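## Task

Arrange the nests so that N1 holds plate B83, N2 holds plate B33 and N3 holds plate B38. Each plate must rest flat within its nest's locators, oriented so its well A1 sits at the nest corner labelled A1. A plate that stays in place only because the robot holds it does not count. At the end, open the gripper and move the hand away.

## Robot and tools

Robot: a single four-axis SCARA-style arm (lift, shoulder, elbow, wrist yaw) with a two-finger gripper that always stays level; it can only turn about the vertical. The commanded point, end_effector_position, is midway between the two rubber pads, about 2 to 3 cm behind the fingertips. Fingers point along the gripper's +x and close along its y.

Scene: four nests in an arc; seen from above and going clockwise they are N1, OUT, N2, N3. OUT starts empty and can serve as a spare spot. Plates are told apart only by their ID labels; well A1 is the plate's clipped corner, which must go to the nest corner marked A1. Small drops of a few millimetres when placing are fine; longer falls fail. Nothing may leave the table. Loose objects may occasionally be nudged by an outside push.

Frames: result poses are in the scene frame, metres, origin on the table under the arm base, +z up, +y to the left when facing +x. Reported hand position may be somewhat off, more so at long reach. Motion commands, however, are in the gripper's own axes.

A row is 5 numbers, each in [-1, 1]: dx, dy, dz, rz, opening. The first four are an offset (not a pose) in the gripper frame, measured from the gripper pose shown in the most recent result (before any result in the scene shows it, and for any later call in the same reply, from where the robot is when that action begins). 1.0 equals 0.6 m of travel or 180 degrees of turn; rz positive turns from +x toward +y. Every row in an action is measured from that same reference, not from the row before. Opening is absolute: +1 fully open (0.140 m), -1 closed (pads still 0.066 m apart). Closing fully takes at least about 0.6 s. Zero offsets are not a pause: they pull the hand back to the reference pose.

Tools:
- execute_actions {"actions": [...], "pictures": bool}. An empty list just reports state. One action {"rows": [[5 numbers], ...], "steps": n}: up to 15 rows, steps up to 15 (default 15), each step 1/30 s; one row per step, the last row repeats if rows run out. A wait {"steps": n} up to 300 sends nothing new and counts steps since the previous result, including thinking time. A refused call sends nothing.
- move {"target": [5 numbers], "speed": m/s}. Target is one row as above (offset from the last shown pose). Speed 0.002 to 0.5, default 0.25; turn rate capped at twice that in rad/s. Straight path of 0.5 to 10 s (cut short after 10 s); turns take the shorter way. Opening is sent at the start. It does not avoid obstacles; the hand lags and may overshoot speed, especially with the arm near straight. Faster contact and aiming further past a surface both hit harder. The result adds a "move:" line (done, off_target, moving, held, fault) with which limits acted and distance to target; limits=paced means the pose was clipped, limits=held means steps were blocked (the arm may then speed up sharply).
- wait {"seconds": 0 to 10}: scene runs, nothing new sent.
- zoom_image {"camera": "cam_low" or "cam_wrist", "region": [x0, y0, x1, y1]} pixels from top-left, max 504x504. Cameras: cam_low 672x504, cam_wrist 616x616; use it to read labels and corners.
- finished_scene {"scene": 1 or 2}: irreversible; grades the scene and starts the next. Replying with no tool call ends everything.

Control behaviour: each step the commanded pose is clipped to within 70 mm and 16 degrees of the measured pose, then joints follow by damped inverse kinematics. After an action ends the arm only continues to the last clipped pose, so large moves may fall short; check the result and send the remainder. Joints share speed limits and stop together on reversal. The simulation keeps running while you think.

Result lines: state gives end_effector_position and end_effector_quat_wxyz. Joint positions lists lift (m, 0 to 0.55), shoulder (rad, ±2.0), elbow (±2.8), wrist yaw (±12.566), then pad gap (m). Keep the elbow more than 0.4 rad from 0 or the arm may fold and fault. "pose unreachable" means the clearance check altered or blocked the command; HELD marks affected steps. "Hand target" shows where the controller is now driving. grip_measured is finger opening on the command scale (may be off by about 1 mm throughout a scene).

Gripping: to hold, command about 0.04 below grip_measured; less grips lighter. Pads push roughly 18 N max; a fast close can squeeze harder, even forcing fingers open. Pressing against something firm with repeated small offsets does not dig in, but against something yielding it does.

Avoid: torque faults (load limits lift 57 N, shoulder 8.55 N m, elbow 4.27 N m, wrist yaw 1.42 N m, held weight included) which freeze the arm 10 s and drop the rest of the call; motor overheating from holding loads (warning at 85 °C, brakes at 100 °C); drops, slams, hard pushes and knocking things off. Finish each scene with fingers open and the hand clear of the plates.

Each tool is called after "Call:" as name([rows], argument=value, ...), one row to a line, values as JSON.

## Session

Call:
execute_actions(actions=[])

Scene clock: 0.00 s of 12600.00 s.
end_effector_position=(+0.7494, -0.1926, +0.0785) grip_measured=+0.99 end_effector_quat_wxyz=(+0.911, +0.000, +0.000, -0.413)
Joint positions: [ 0.074  0.136  2.457 -3.446  0.14 ]
Motor temperatures (°C, as the motors report them): [37 24 25 24]
Hand target: +0.749, -0.193, +0.079; +0.911, +0.000, +0.000, -0.413

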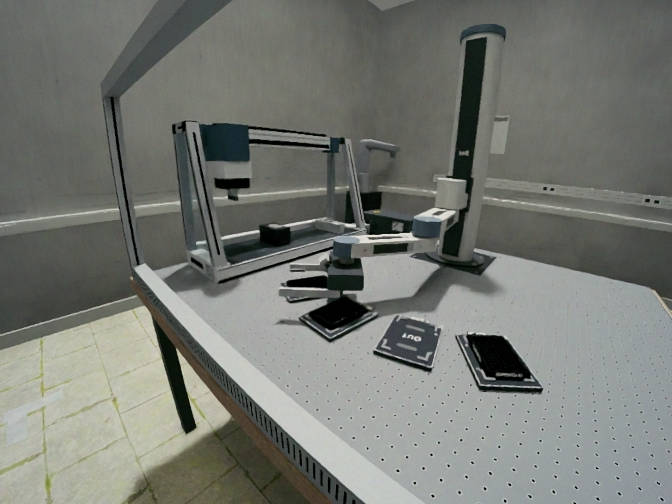

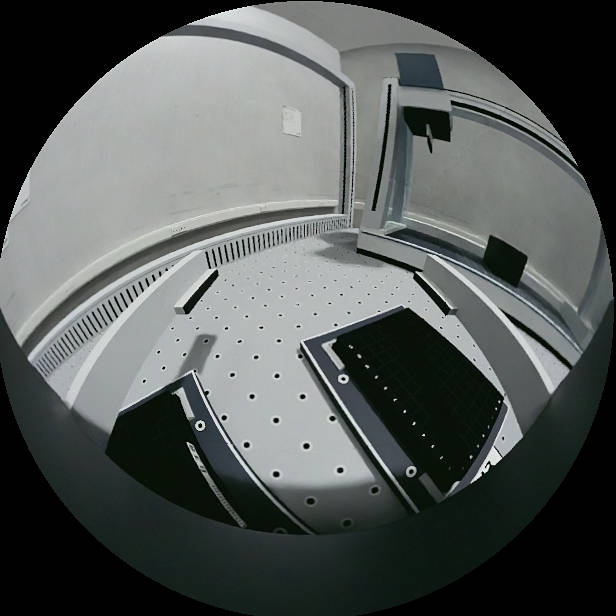

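Call:
zoom_image(camera="cam_low", region=[260, 250, 560, 410])

Call:
zoom_image(camera="cam_wrist", region=[100, 300, 520, 540])

Region (260, 250, 560, 410) of cam_low's 672x504 image, scaled by 1.680, with more detail than that image has; it fills the top 269 rows of this view, and the rest is white.

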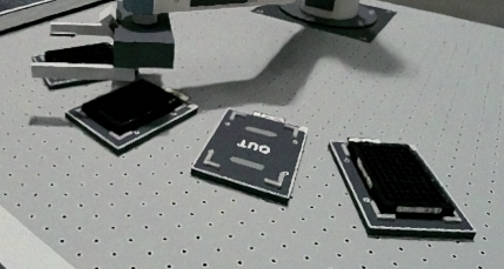

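Region (100, 300, 520, 540) of cam_wrist's 616x616 image, scaled by 1.200, with more detail than that image has; it fills the top 288 rows of this view, and the rest is white.

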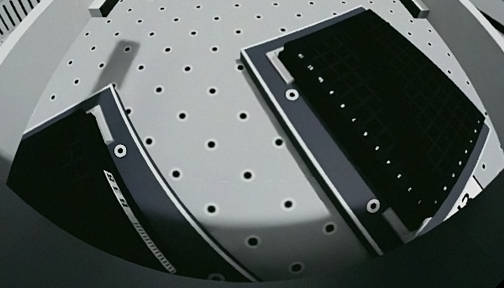

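Call:
move(target=[-0.15, 0, 0.2, 0, 1])

Scene clock: 19.13 s of 12600.00 s.
end_effector_position=(+0.6902, -0.1246, +0.1986) grip_measured=+0.99 end_effector_quat_wxyz=(+0.911, +0.000, +0.000, -0.413)
Joint positions: [ 0.194  0.521  1.899 -3.272  0.14 ]
Motor temperatures (°C, as the motors report them): [37 24 25 24]
Hand target: +0.690, -0.125, +0.199; +0.911, +0.000, +0.000, -0.413
Off the commanded pose: 0.000 m, 0 deg.
After step 90, 15.13 s passed at rest.
move: done

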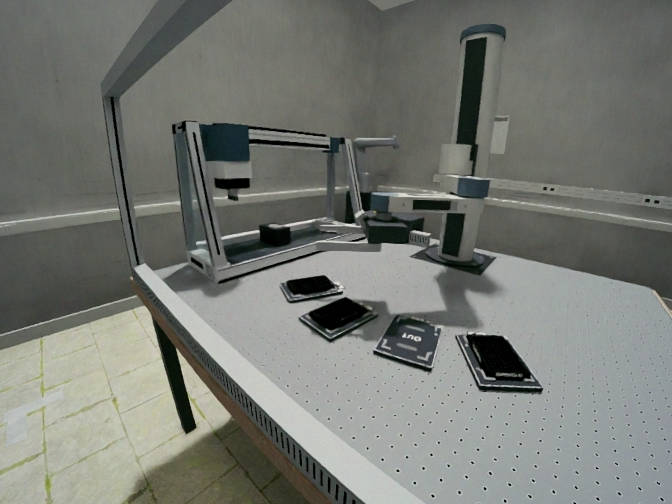

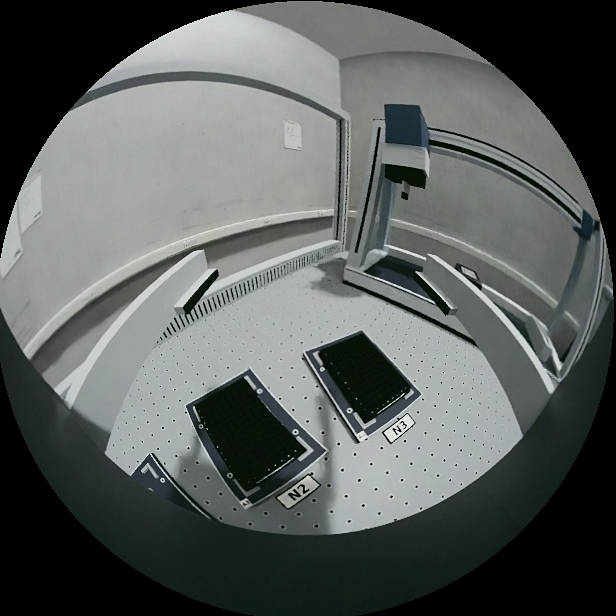

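Call:
zoom_image(camera="cam_wrist", region=[160, 320, 440, 520])

Region (160, 320, 440, 520) of cam_wrist's 616x616 image, scaled by 1.800, with more detail than that image has; it fills the top 360 rows of this view, and the rest is white.

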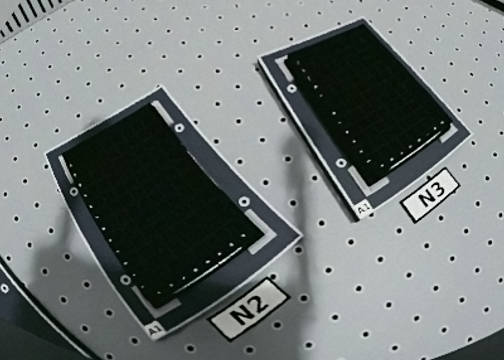

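Call:
move(target=[-0.158, 0.015, -0.265, 0.238, 1], speed=0.4)

Scene clock: 87.90 s of 12600.00 s.
end_effector_position=(+0.6345, -0.0473, +0.0395) grip_measured=+0.99 end_effector_quat_wxyz=(+0.999, +0.000, +0.000, -0.052)
Joint positions: [ 0.035  0.707  1.328 -2.14   0.14 ]
Motor temperatures (°C, as the motors report them): [37 24 25 24]
Hand target: +0.635, -0.047, +0.040; +0.999, +0.000, +0.000, -0.052
Off the commanded pose: 0.000 m, 0 deg.
After step 90, 64.43 s passed at rest.
move: done

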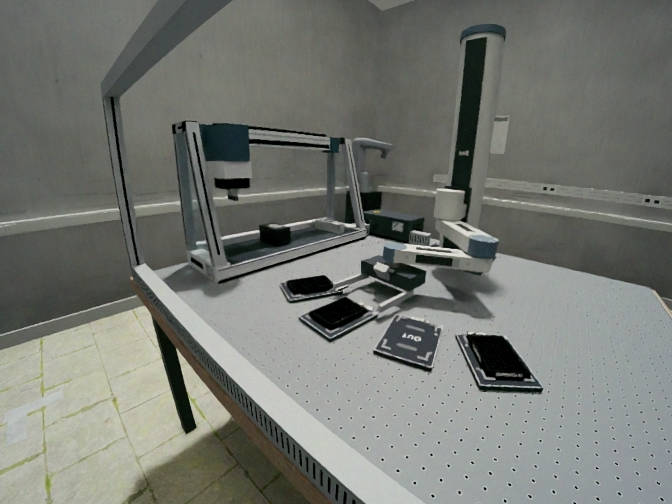

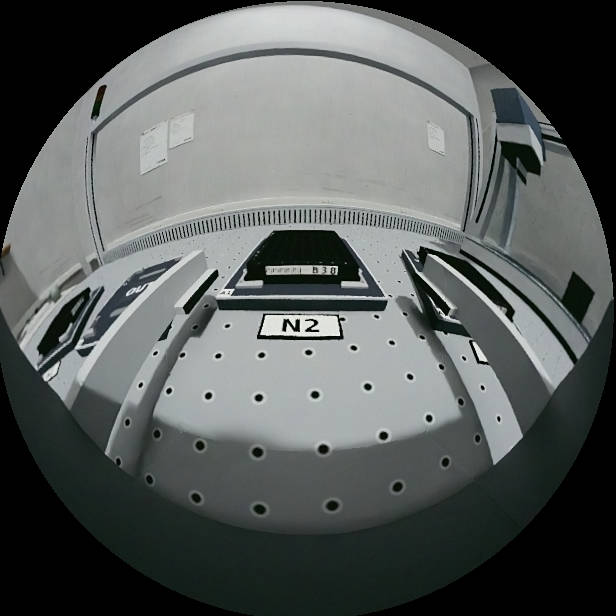

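Call:
zoom_image(camera="cam_wrist", region=[210, 220, 400, 320])

Region (210, 220, 400, 320) of cam_wrist's 616x616 image, scaled by 2.653, with more detail than that image has; it fills the top 265 rows of this view, and the rest is white.

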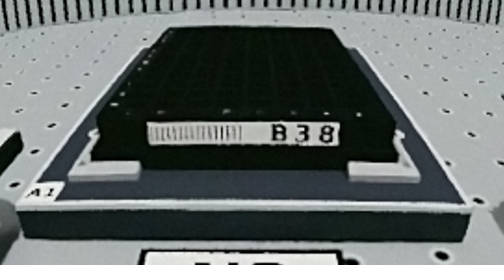

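Call:
move(target=[-0.056, -0.217, 0.01, -0.089, 1], speed=0.4)

Scene clock: 104.70 s of 12600.00 s.
end_effector_position=(+0.5874, -0.1734, +0.0455) grip_measured=+0.99 end_effector_quat_wxyz=(+0.982, +0.000, +0.000, -0.191)
Joint positions: [ 0.041  0.433  1.257 -2.075  0.14 ]
Motor temperatures (°C, as the motors report them): [37 24 26 24]
Hand target: +0.587, -0.173, +0.046; +0.982, +0.000, +0.000, -0.191
Off the commanded pose: 0.000 m, 0 deg.
After step 90, 13.00 s passed at rest.
move: done

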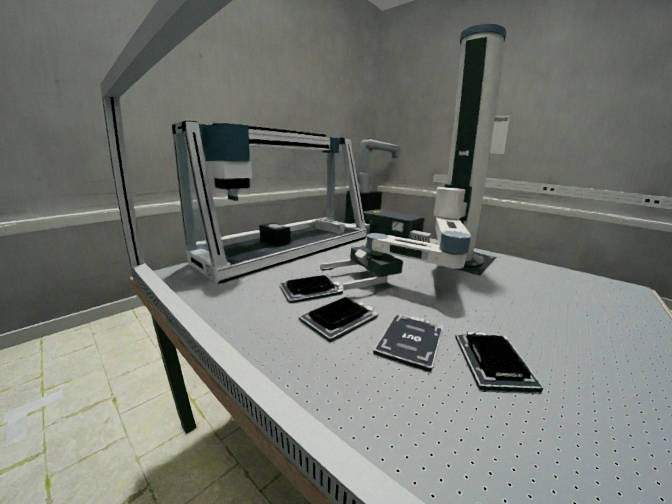

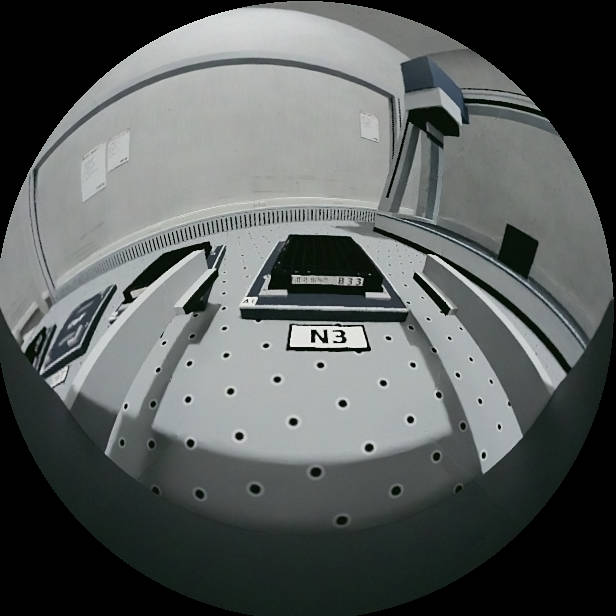

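Call:
zoom_image(camera="cam_wrist", region=[230, 225, 420, 325])

Region (230, 225, 420, 325) of cam_wrist's 616x616 image, scaled by 2.653, with more detail than that image has; it fills the top 265 rows of this view, and the rest is white.

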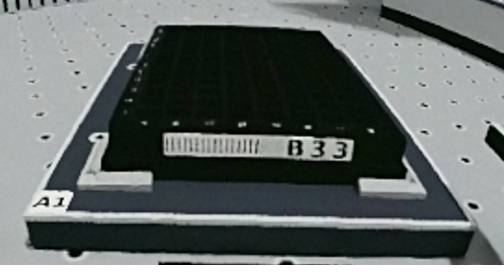

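Call:
move(target=[0.187, -0.017, 0.02, 0, 1], speed=0.3)

Scene clock: 135.40 s of 12600.00 s.
end_effector_position=(+0.6875, -0.2251, +0.0575) grip_measured=+0.99 end_effector_quat_wxyz=(+0.982, +0.000, +0.000, -0.191)
Joint positions: [ 0.053  0.153  1.875 -2.413  0.14 ]
Motor temperatures (°C, as the motors report them): [37 24 25 24]
Hand target: +0.687, -0.225, +0.058; +0.982, +0.000, +0.000, -0.191
Off the commanded pose: 0.000 m, 0 deg.
After step 90, 26.87 s passed at rest.
move: done

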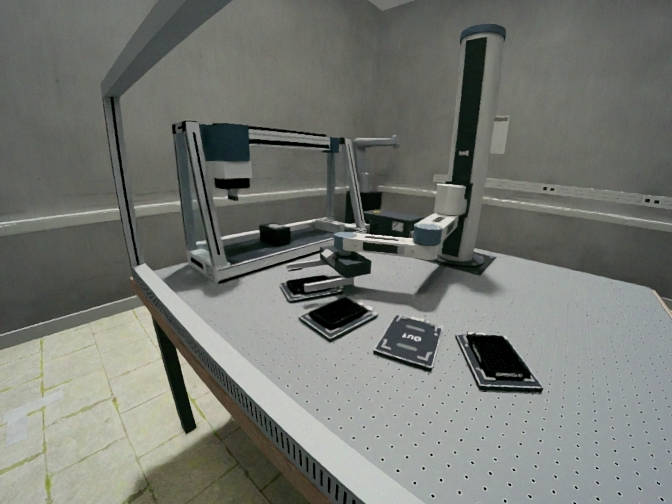

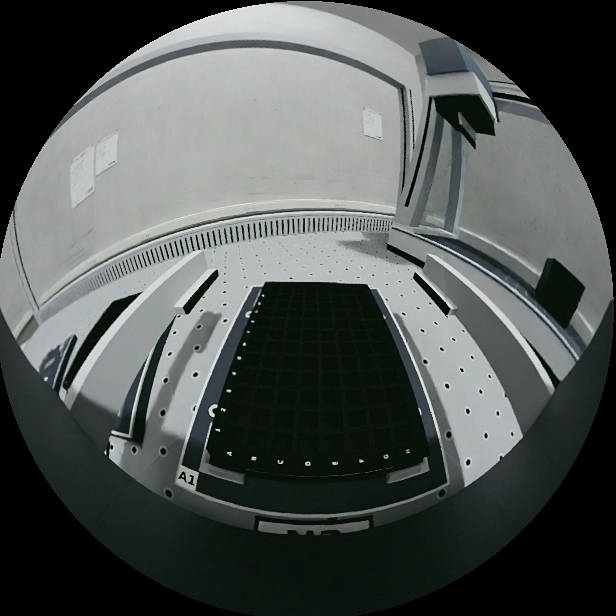

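Call:
move(target=[0, 0, -0.06, 0, 0], speed=0.1)

Scene clock: 151.67 s of 12600.00 s.
end_effector_position=(+0.6874, -0.2251, +0.0273) grip_measured=+0.00 end_effector_quat_wxyz=(+0.982, +0.000, +0.000, -0.191)
Joint positions: [ 0.022  0.154  1.874 -2.413  0.103]
Motor temperatures (°C, as the motors report them): [36 24 25 24]
Hand target: +0.687, -0.225, +0.027; +0.982, +0.000, +0.000, -0.191
Off the commanded pose: 0.006 m, 0 deg.
TORQUE FAULT: the external load on joint 1 (lift) reached its load limit, and the arm stopped for 10 seconds. The arm's remaining commands of this call were not run. The arm holds where it stopped, with its grip as last carried out, and accepts commands again: back off and push less far. The arm stops again, at the same cost, whenever a joint's load reaches its limit.
After step 90, 2.73 s passed at rest.
move: fault

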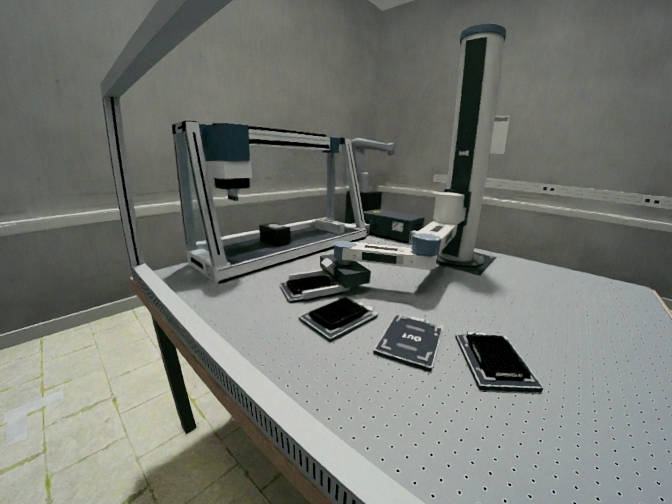

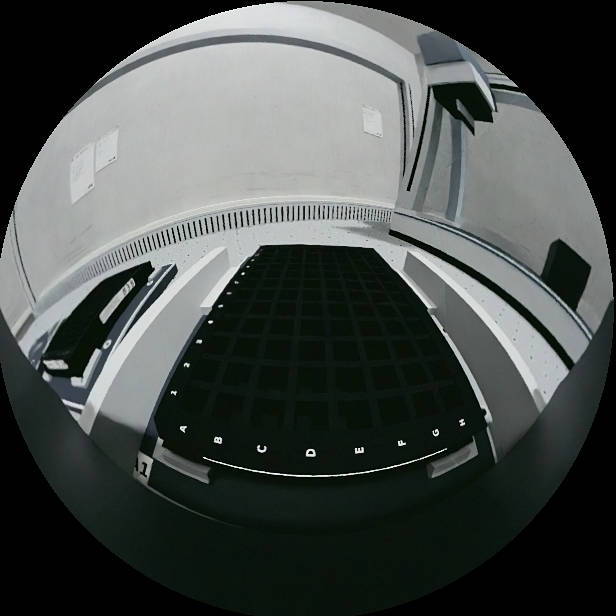

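Call:
move(target=[0, 0, 0.004, 0, -0.52], speed=0.05)

Scene clock: 157.53 s of 12600.00 s.
end_effector_position=(+0.6876, -0.2244, +0.0300) grip_measured=-0.39 end_effector_quat_wxyz=(+0.982, +0.000, +0.000, -0.190)
Joint positions: [ 0.025  0.155  1.874 -2.412  0.089]
Motor temperatures (°C, as the motors report them): [36 24 26 24]
Hand target: +0.687, -0.225, +0.030; +0.982, +0.000, +0.000, -0.191
Off the commanded pose: 0.001 m, 0 deg.
After step 90, 2.17 s passed at rest.
move: done

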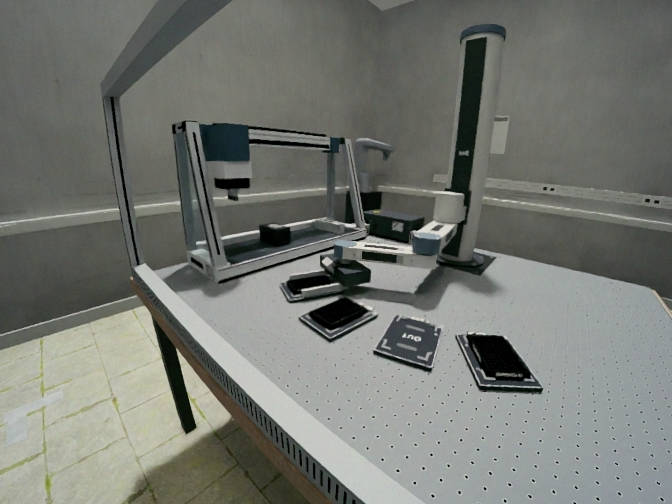

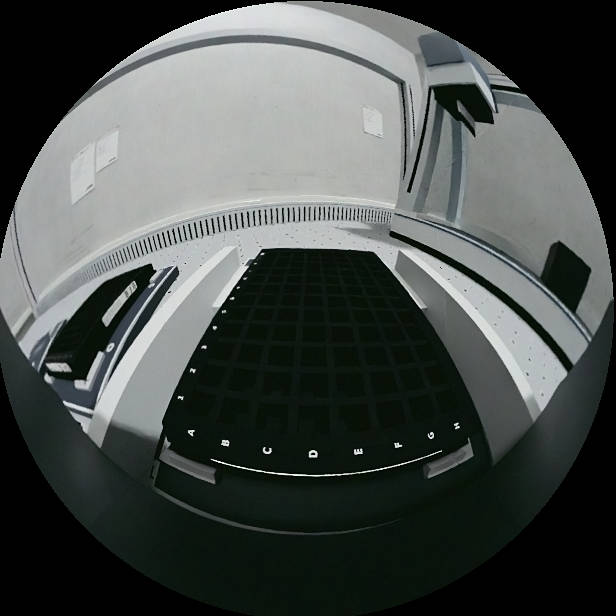

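Call:
move(target=[0, 0, 0.08, 0, -0.52], speed=0.1)

Scene clock: 162.30 s of 12600.00 s.
end_effector_position=(+0.6877, -0.2243, +0.0781) grip_measured=-0.48 end_effector_quat_wxyz=(+0.982, +0.000, +0.000, -0.190)
Joint positions: [ 0.073  0.155  1.874 -2.412  0.085]
Motor temperatures (°C, as the motors report them): [36 24 26 24]
Hand target: +0.688, -0.224, +0.078; +0.982, +0.000, +0.000, -0.190
Off the commanded pose: 0.000 m, 0 deg.
After step 90, 1.00 s passed at rest.
move: done

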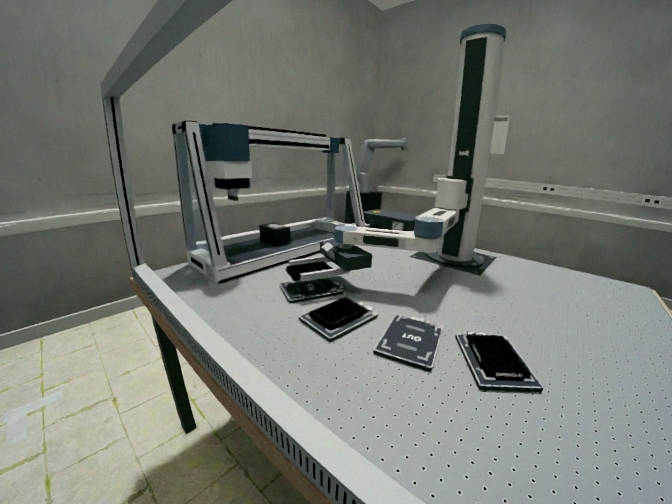

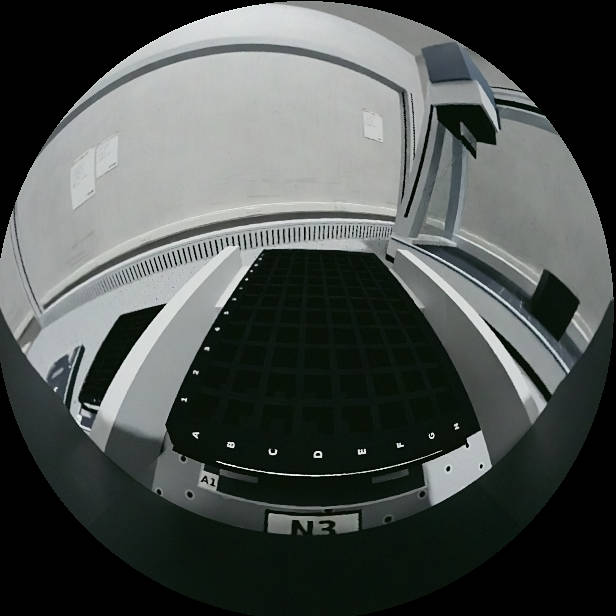

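Call:
move(target=[-0.163, 0.555, 0, 0.192, -0.52], speed=0.4)

Scene clock: 179.20 s of 12600.00 s.
end_effector_position=(+0.7213, +0.1214, +0.0781) grip_measured=-0.48 end_effector_quat_wxyz=(+0.994, +0.000, +0.000, +0.110)
Joint positions: [ 0.073  0.795  1.874 -2.448  0.085]
Motor temperatures (°C, as the motors report them): [36 24 26 24]
Hand target: +0.721, +0.121, +0.078; +0.994, +0.000, +0.000, +0.110
Off the commanded pose: 0.000 m, 0 deg.
After step 90, 12.57 s passed at rest.
move: done

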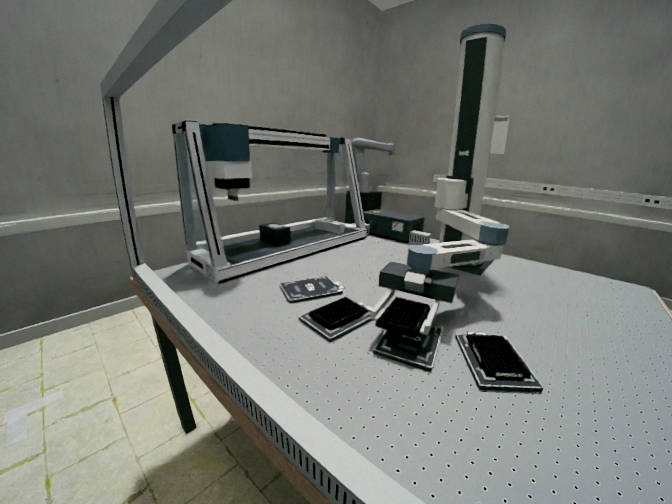

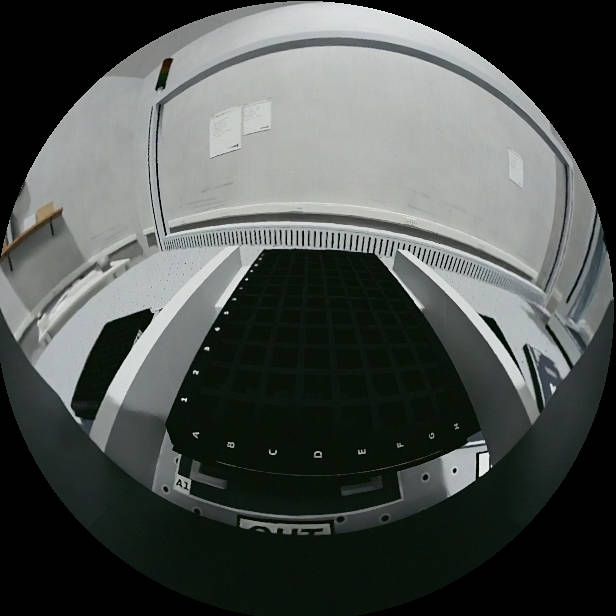

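Call:
move(target=[-0.005, 0.024, -0.03, -0.022, -0.52], speed=0.1)

Scene clock: 193.77 s of 12600.00 s.
end_effector_position=(+0.7152, +0.1350, +0.0600) grip_measured=-0.48 end_effector_quat_wxyz=(+0.997, +0.000, +0.000, +0.076)
Joint positions: [ 0.055  0.859  1.861 -2.567  0.085]
Motor temperatures (°C, as the motors report them): [36 24 26 24]
Hand target: +0.715, +0.135, +0.060; +0.997, +0.000, +0.000, +0.076
Off the commanded pose: 0.000 m, 0 deg.
After step 90, 10.87 s passed at rest.
move: done

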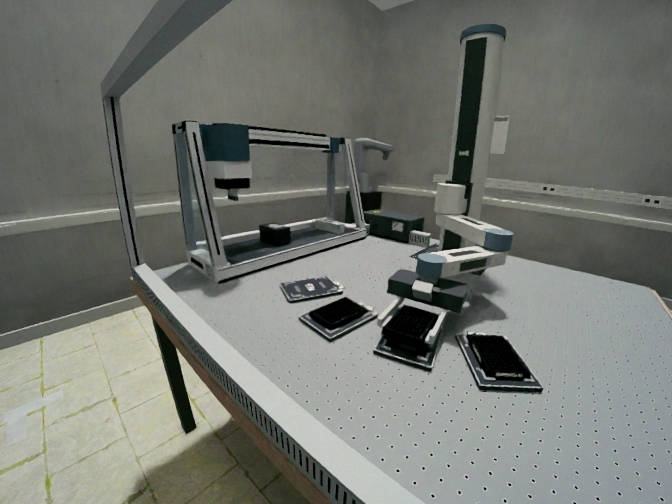

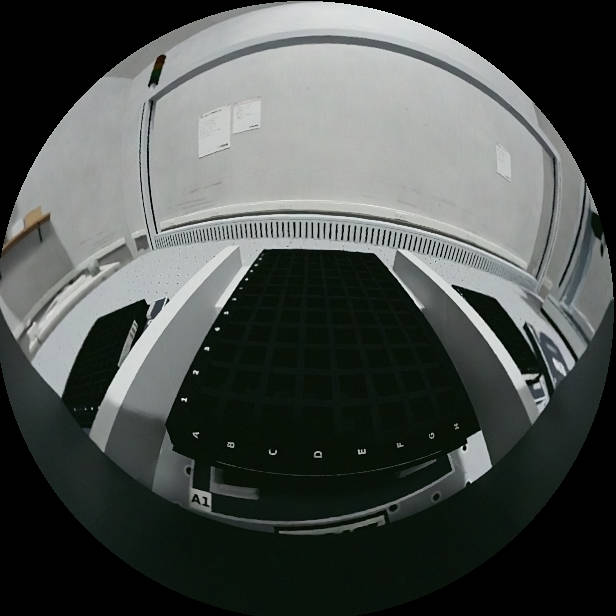

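Call:
move(target=[0, 0, 0, 0.032, -0.52], speed=0.1)

Scene clock: 204.00 s of 12600.00 s.
end_effector_position=(+0.7152, +0.1349, +0.0600) grip_measured=-0.48 end_effector_quat_wxyz=(+0.992, +0.000, +0.000, +0.126)
Joint positions: [ 0.055  0.827  1.856 -2.43   0.085]
Motor temperatures (°C, as the motors report them): [36 24 25 24]
Hand target: +0.715, +0.135, +0.060; +0.992, +0.000, +0.000, +0.126
Off the commanded pose: 0.000 m, 0 deg.
After step 90, 6.47 s passed at rest.
move: done

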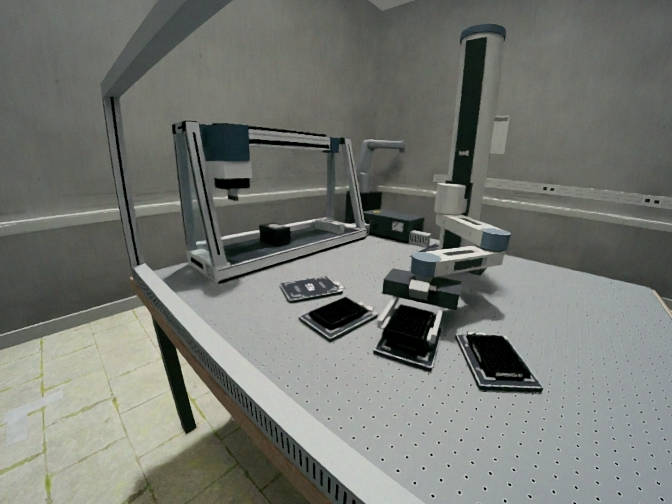

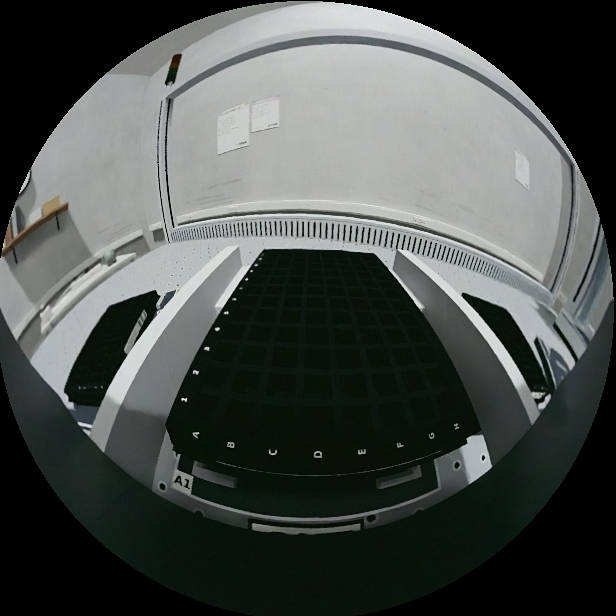

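Call:
move(target=[0, 0.009, -0.035, 0, -0.52], speed=0.05)

Scene clock: 214.40 s of 12600.00 s.
end_effector_position=(+0.7139, +0.1402, +0.0389) grip_measured=-0.48 end_effector_quat_wxyz=(+0.992, +0.000, +0.000, +0.126)
Joint positions: [ 0.034  0.84   1.856 -2.442  0.085]
Motor temperatures (°C, as the motors report them): [36 24 25 24]
Hand target: +0.714, +0.140, +0.039; +0.992, +0.000, +0.000, +0.126
Off the commanded pose: 0.000 m, 0 deg.
After step 90, 6.70 s passed at rest.
move: done

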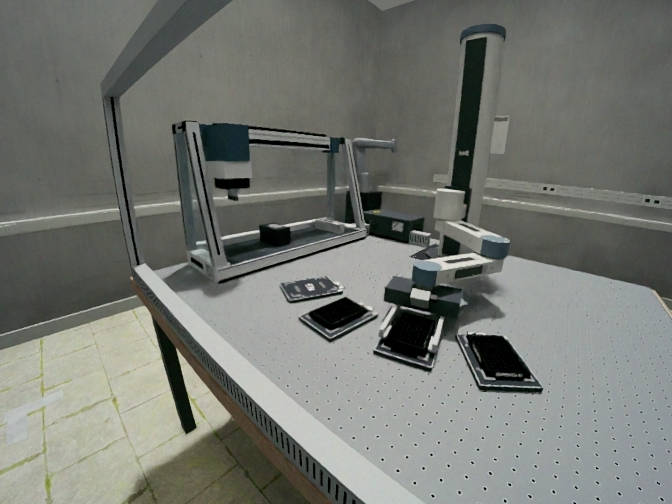

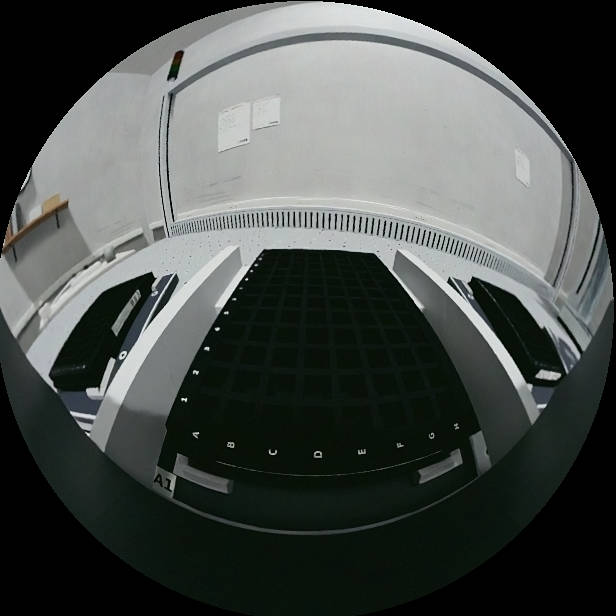

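Call:
move(target=[-0.004, 0, -0.013, 0, -0.52], speed=0.03)

Scene clock: 232.60 s of 12600.00 s.
end_effector_position=(+0.7119, +0.1412, +0.0333) grip_measured=-0.48 end_effector_quat_wxyz=(+0.992, +0.000, +0.000, +0.130)
Joint positions: [ 0.028  0.846  1.845 -2.431  0.085]
Motor temperatures (°C, as the motors report them): [36 24 26 24]
Hand target: +0.712, +0.141, +0.033; +0.992, +0.000, +0.000, +0.129
Off the commanded pose: 0.003 m, 0 deg.
TORQUE FAULT: the external load on joint 1 (lift) reached its load limit, and the arm stopped for 10 seconds. The arm's remaining commands of this call were not run. The arm holds where it stopped, with its grip as last carried out, and accepts commands again: back off and push less far. The arm stops again, at the same cost, whenever a joint's load reaches its limit.
After step 90, 4.63 s passed at rest.
move: fault

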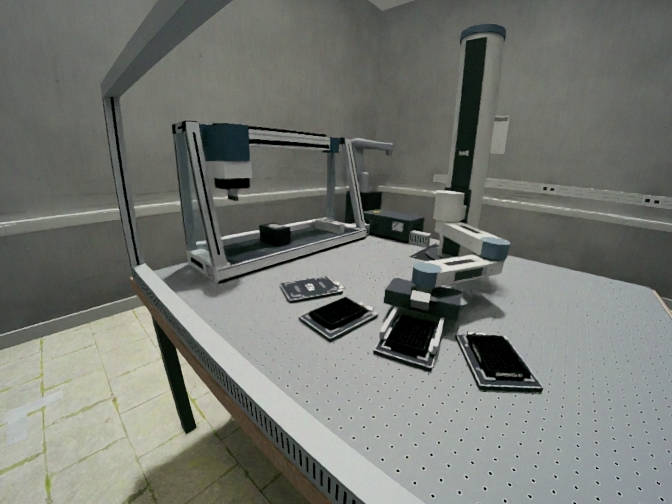

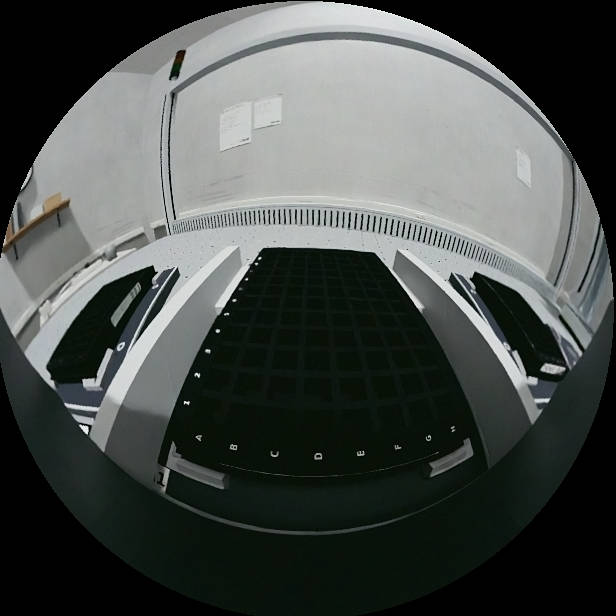

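Call:
move(target=[0, 0, 0.003, 0, 0.3], speed=0.05)

Scene clock: 238.13 s of 12600.00 s.
end_effector_position=(+0.7119, +0.1413, +0.0351) grip_measured=+0.30 end_effector_quat_wxyz=(+0.992, +0.000, +0.000, +0.130)
Joint positions: [ 0.03   0.846  1.845 -2.431  0.114]
Motor temperatures (°C, as the motors report them): [36 24 26 24]
Hand target: +0.712, +0.141, +0.035; +0.992, +0.000, +0.000, +0.130
Off the commanded pose: 0.000 m, 0 deg.
After step 90, 1.83 s passed at rest.
move: done

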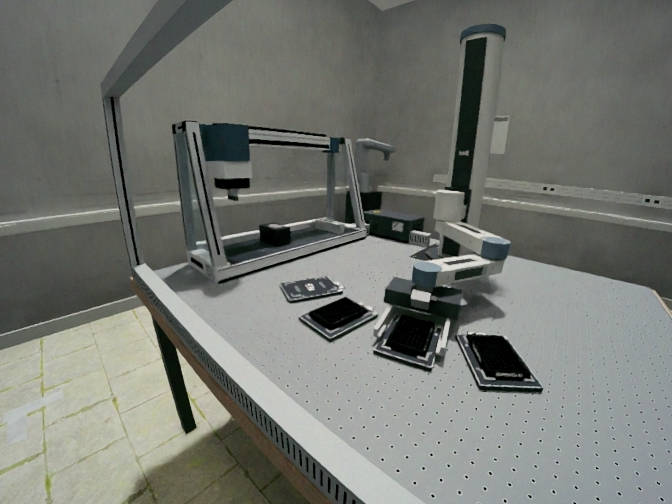

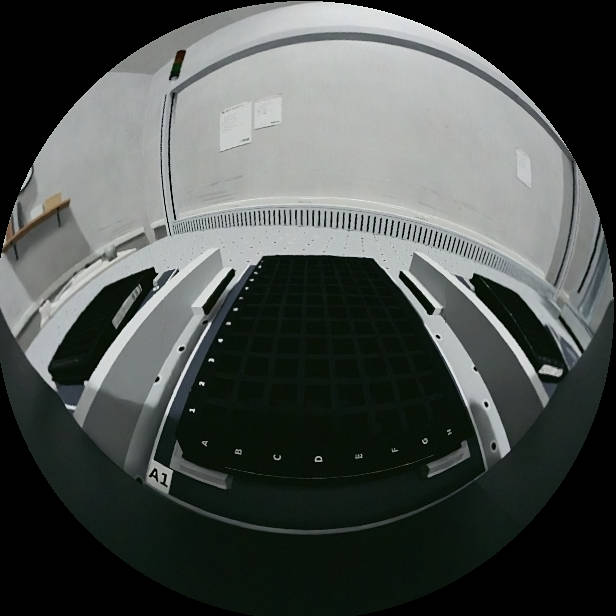

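Call:
move(target=[0, 0, 0.06, 0, 0.3], speed=0.3)

Call:
move(target=[-0.047, -0.309, 0, -0.108, 0.3], speed=0.4)

Scene clock: 246.73 s of 12600.00 s.
end_effector_position=(+0.7119, +0.1413, +0.0711) grip_measured=+0.30 end_effector_quat_wxyz=(+0.992, +0.000, +0.000, +0.130)
Joint positions: [ 0.066  0.846  1.845 -2.431  0.114]
Motor temperatures (°C, as the motors report them): [36 24 26 24]
Hand target: +0.712, +0.141, +0.071; +0.992, +0.000, +0.000, +0.130
Off the commanded pose: 0.000 m, 0 deg.
After step 90, 4.90 s passed at rest.
move: done

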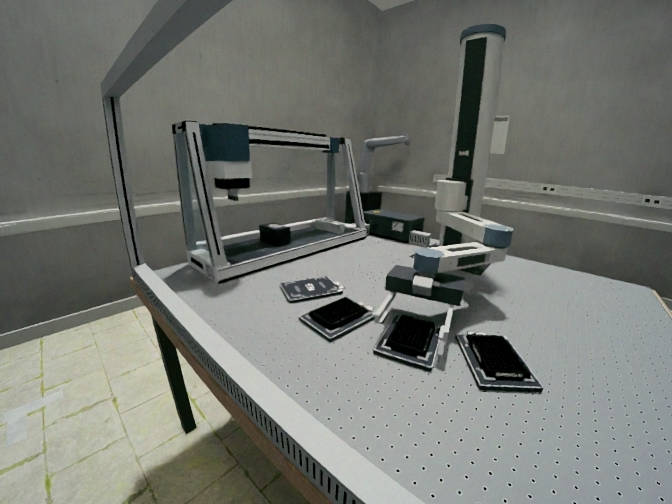

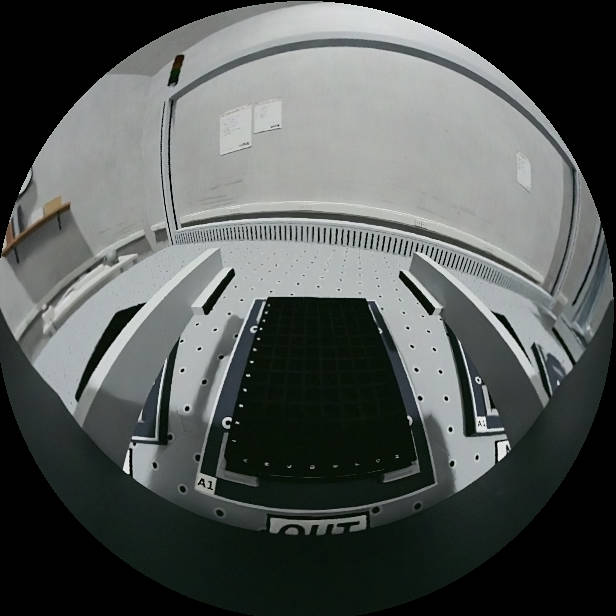

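Scene clock: 247.67 s of 12600.00 s.
end_effector_position=(+0.7324, -0.0453, +0.0711) grip_measured=+0.30 end_effector_quat_wxyz=(+0.999, +0.000, +0.000, -0.039)
Joint positions: [ 0.066  0.497  1.871 -2.447  0.114]
Motor temperatures (°C, as the motors report them): [36 24 26 24]
Hand target: +0.732, -0.045, +0.071; +0.999, +0.000, +0.000, -0.039
Off the commanded pose: 0.000 m, 0 deg.
move: done

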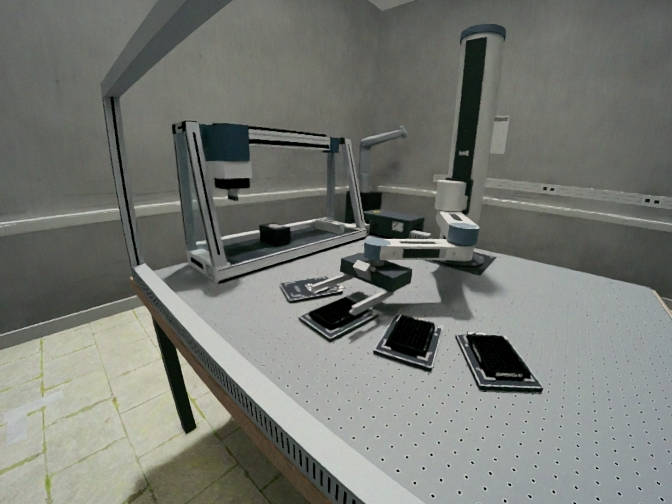

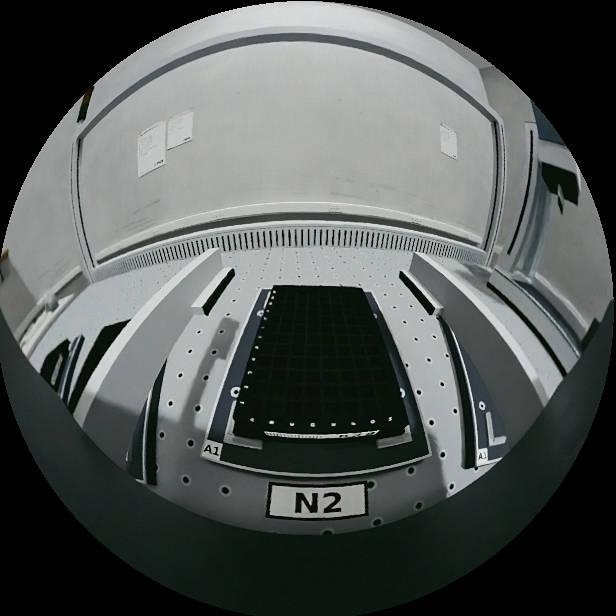

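Call:
move(target=[0.042, 0, -0.03, 0, 0.3], speed=0.15)

Scene clock: 252.80 s of 12600.00 s.
end_effector_position=(+0.7575, -0.0473, +0.0531) grip_measured=+0.30 end_effector_quat_wxyz=(+0.999, +0.000, +0.000, -0.039)
Joint positions: [ 0.048  0.419  2.046 -2.544  0.114]
Motor temperatures (°C, as the motors report them): [36 24 26 24]
Hand target: +0.757, -0.047, +0.053; +0.999, +0.000, +0.000, -0.039
Off the commanded pose: 0.000 m, 0 deg.
After step 90, 1.43 s passed at rest.
move: done

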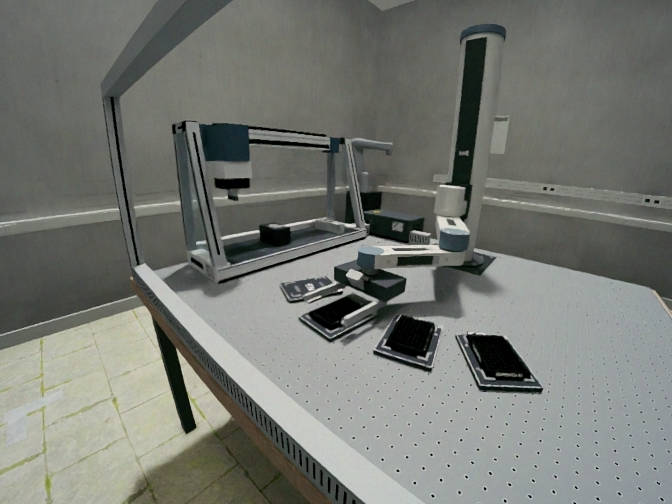

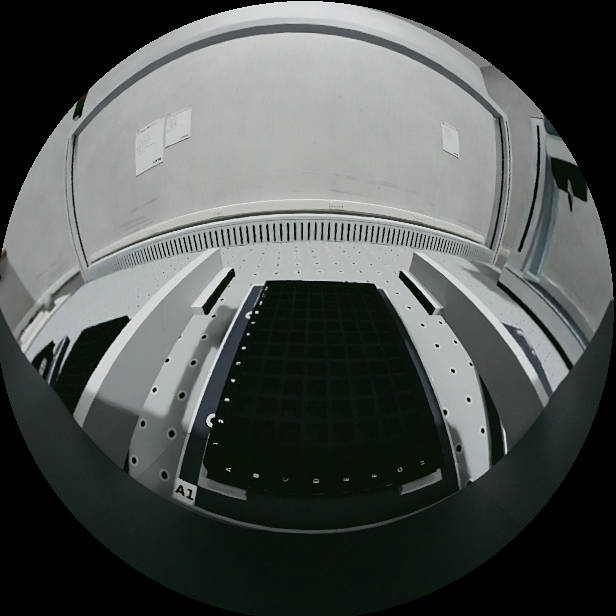

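Call:
move(target=[-0.012, 0, -0.036, 0, 0.3], speed=0.08)

Call:
move(target=[0, 0, 0, 0, -0.52], speed=0.05)

Scene clock: 260.57 s of 12600.00 s.
end_effector_position=(+0.7503, -0.0467, +0.0314) grip_measured=+0.30 end_effector_quat_wxyz=(+0.999, +0.000, +0.000, -0.039)
Joint positions: [ 0.026  0.443  1.994 -2.515  0.114]
Motor temperatures (°C, as the motors report them): [36 24 26 24]
Hand target: +0.750, -0.047, +0.031; +0.999, +0.000, +0.000, -0.039
Off the commanded pose: 0.000 m, 0 deg.
After step 90, 4.07 s passed at rest.
move: done

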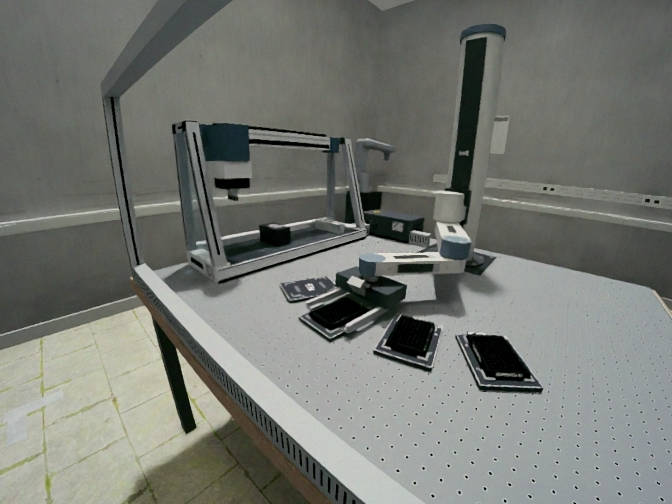

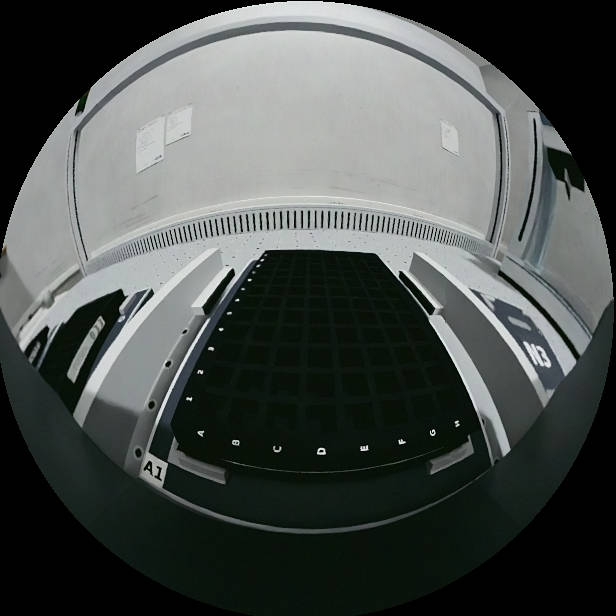

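Scene clock: 261.07 s of 12600.00 s.
end_effector_position=(+0.7501, -0.0475, +0.0314) grip_measured=-0.49 end_effector_quat_wxyz=(+0.999, +0.000, +0.000, -0.041)
Joint positions: [ 0.026  0.442  1.993 -2.517  0.085]
Motor temperatures (°C, as the motors report them): [36 24 26 24]
Hand target: +0.750, -0.047, +0.031; +0.999, +0.000, +0.000, -0.039
Off the commanded pose: 0.001 m, 0 deg.
move: done

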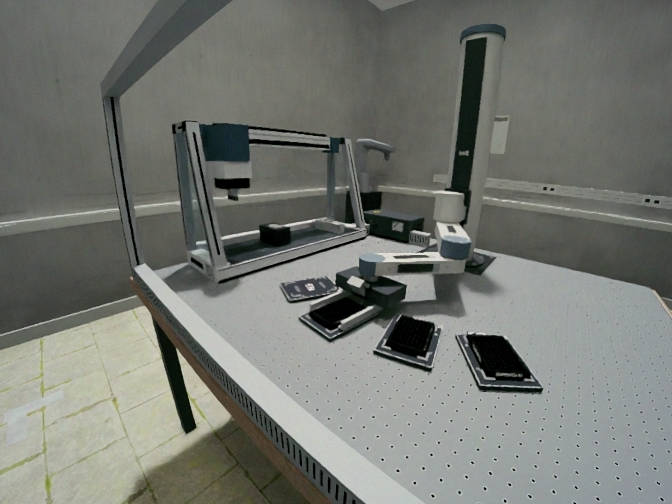

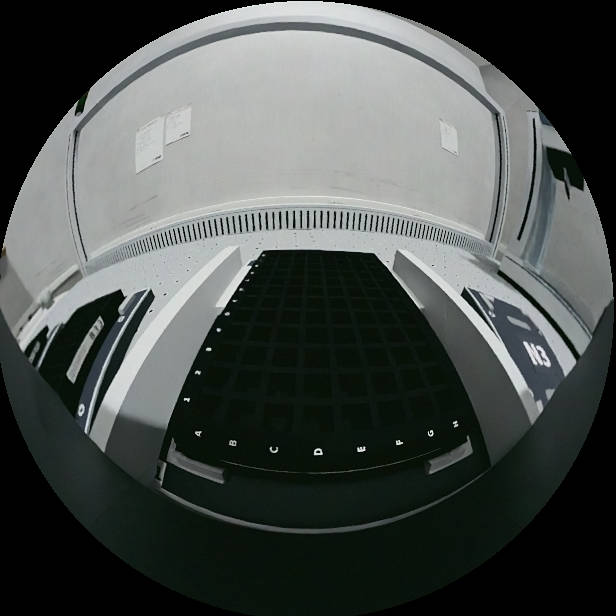

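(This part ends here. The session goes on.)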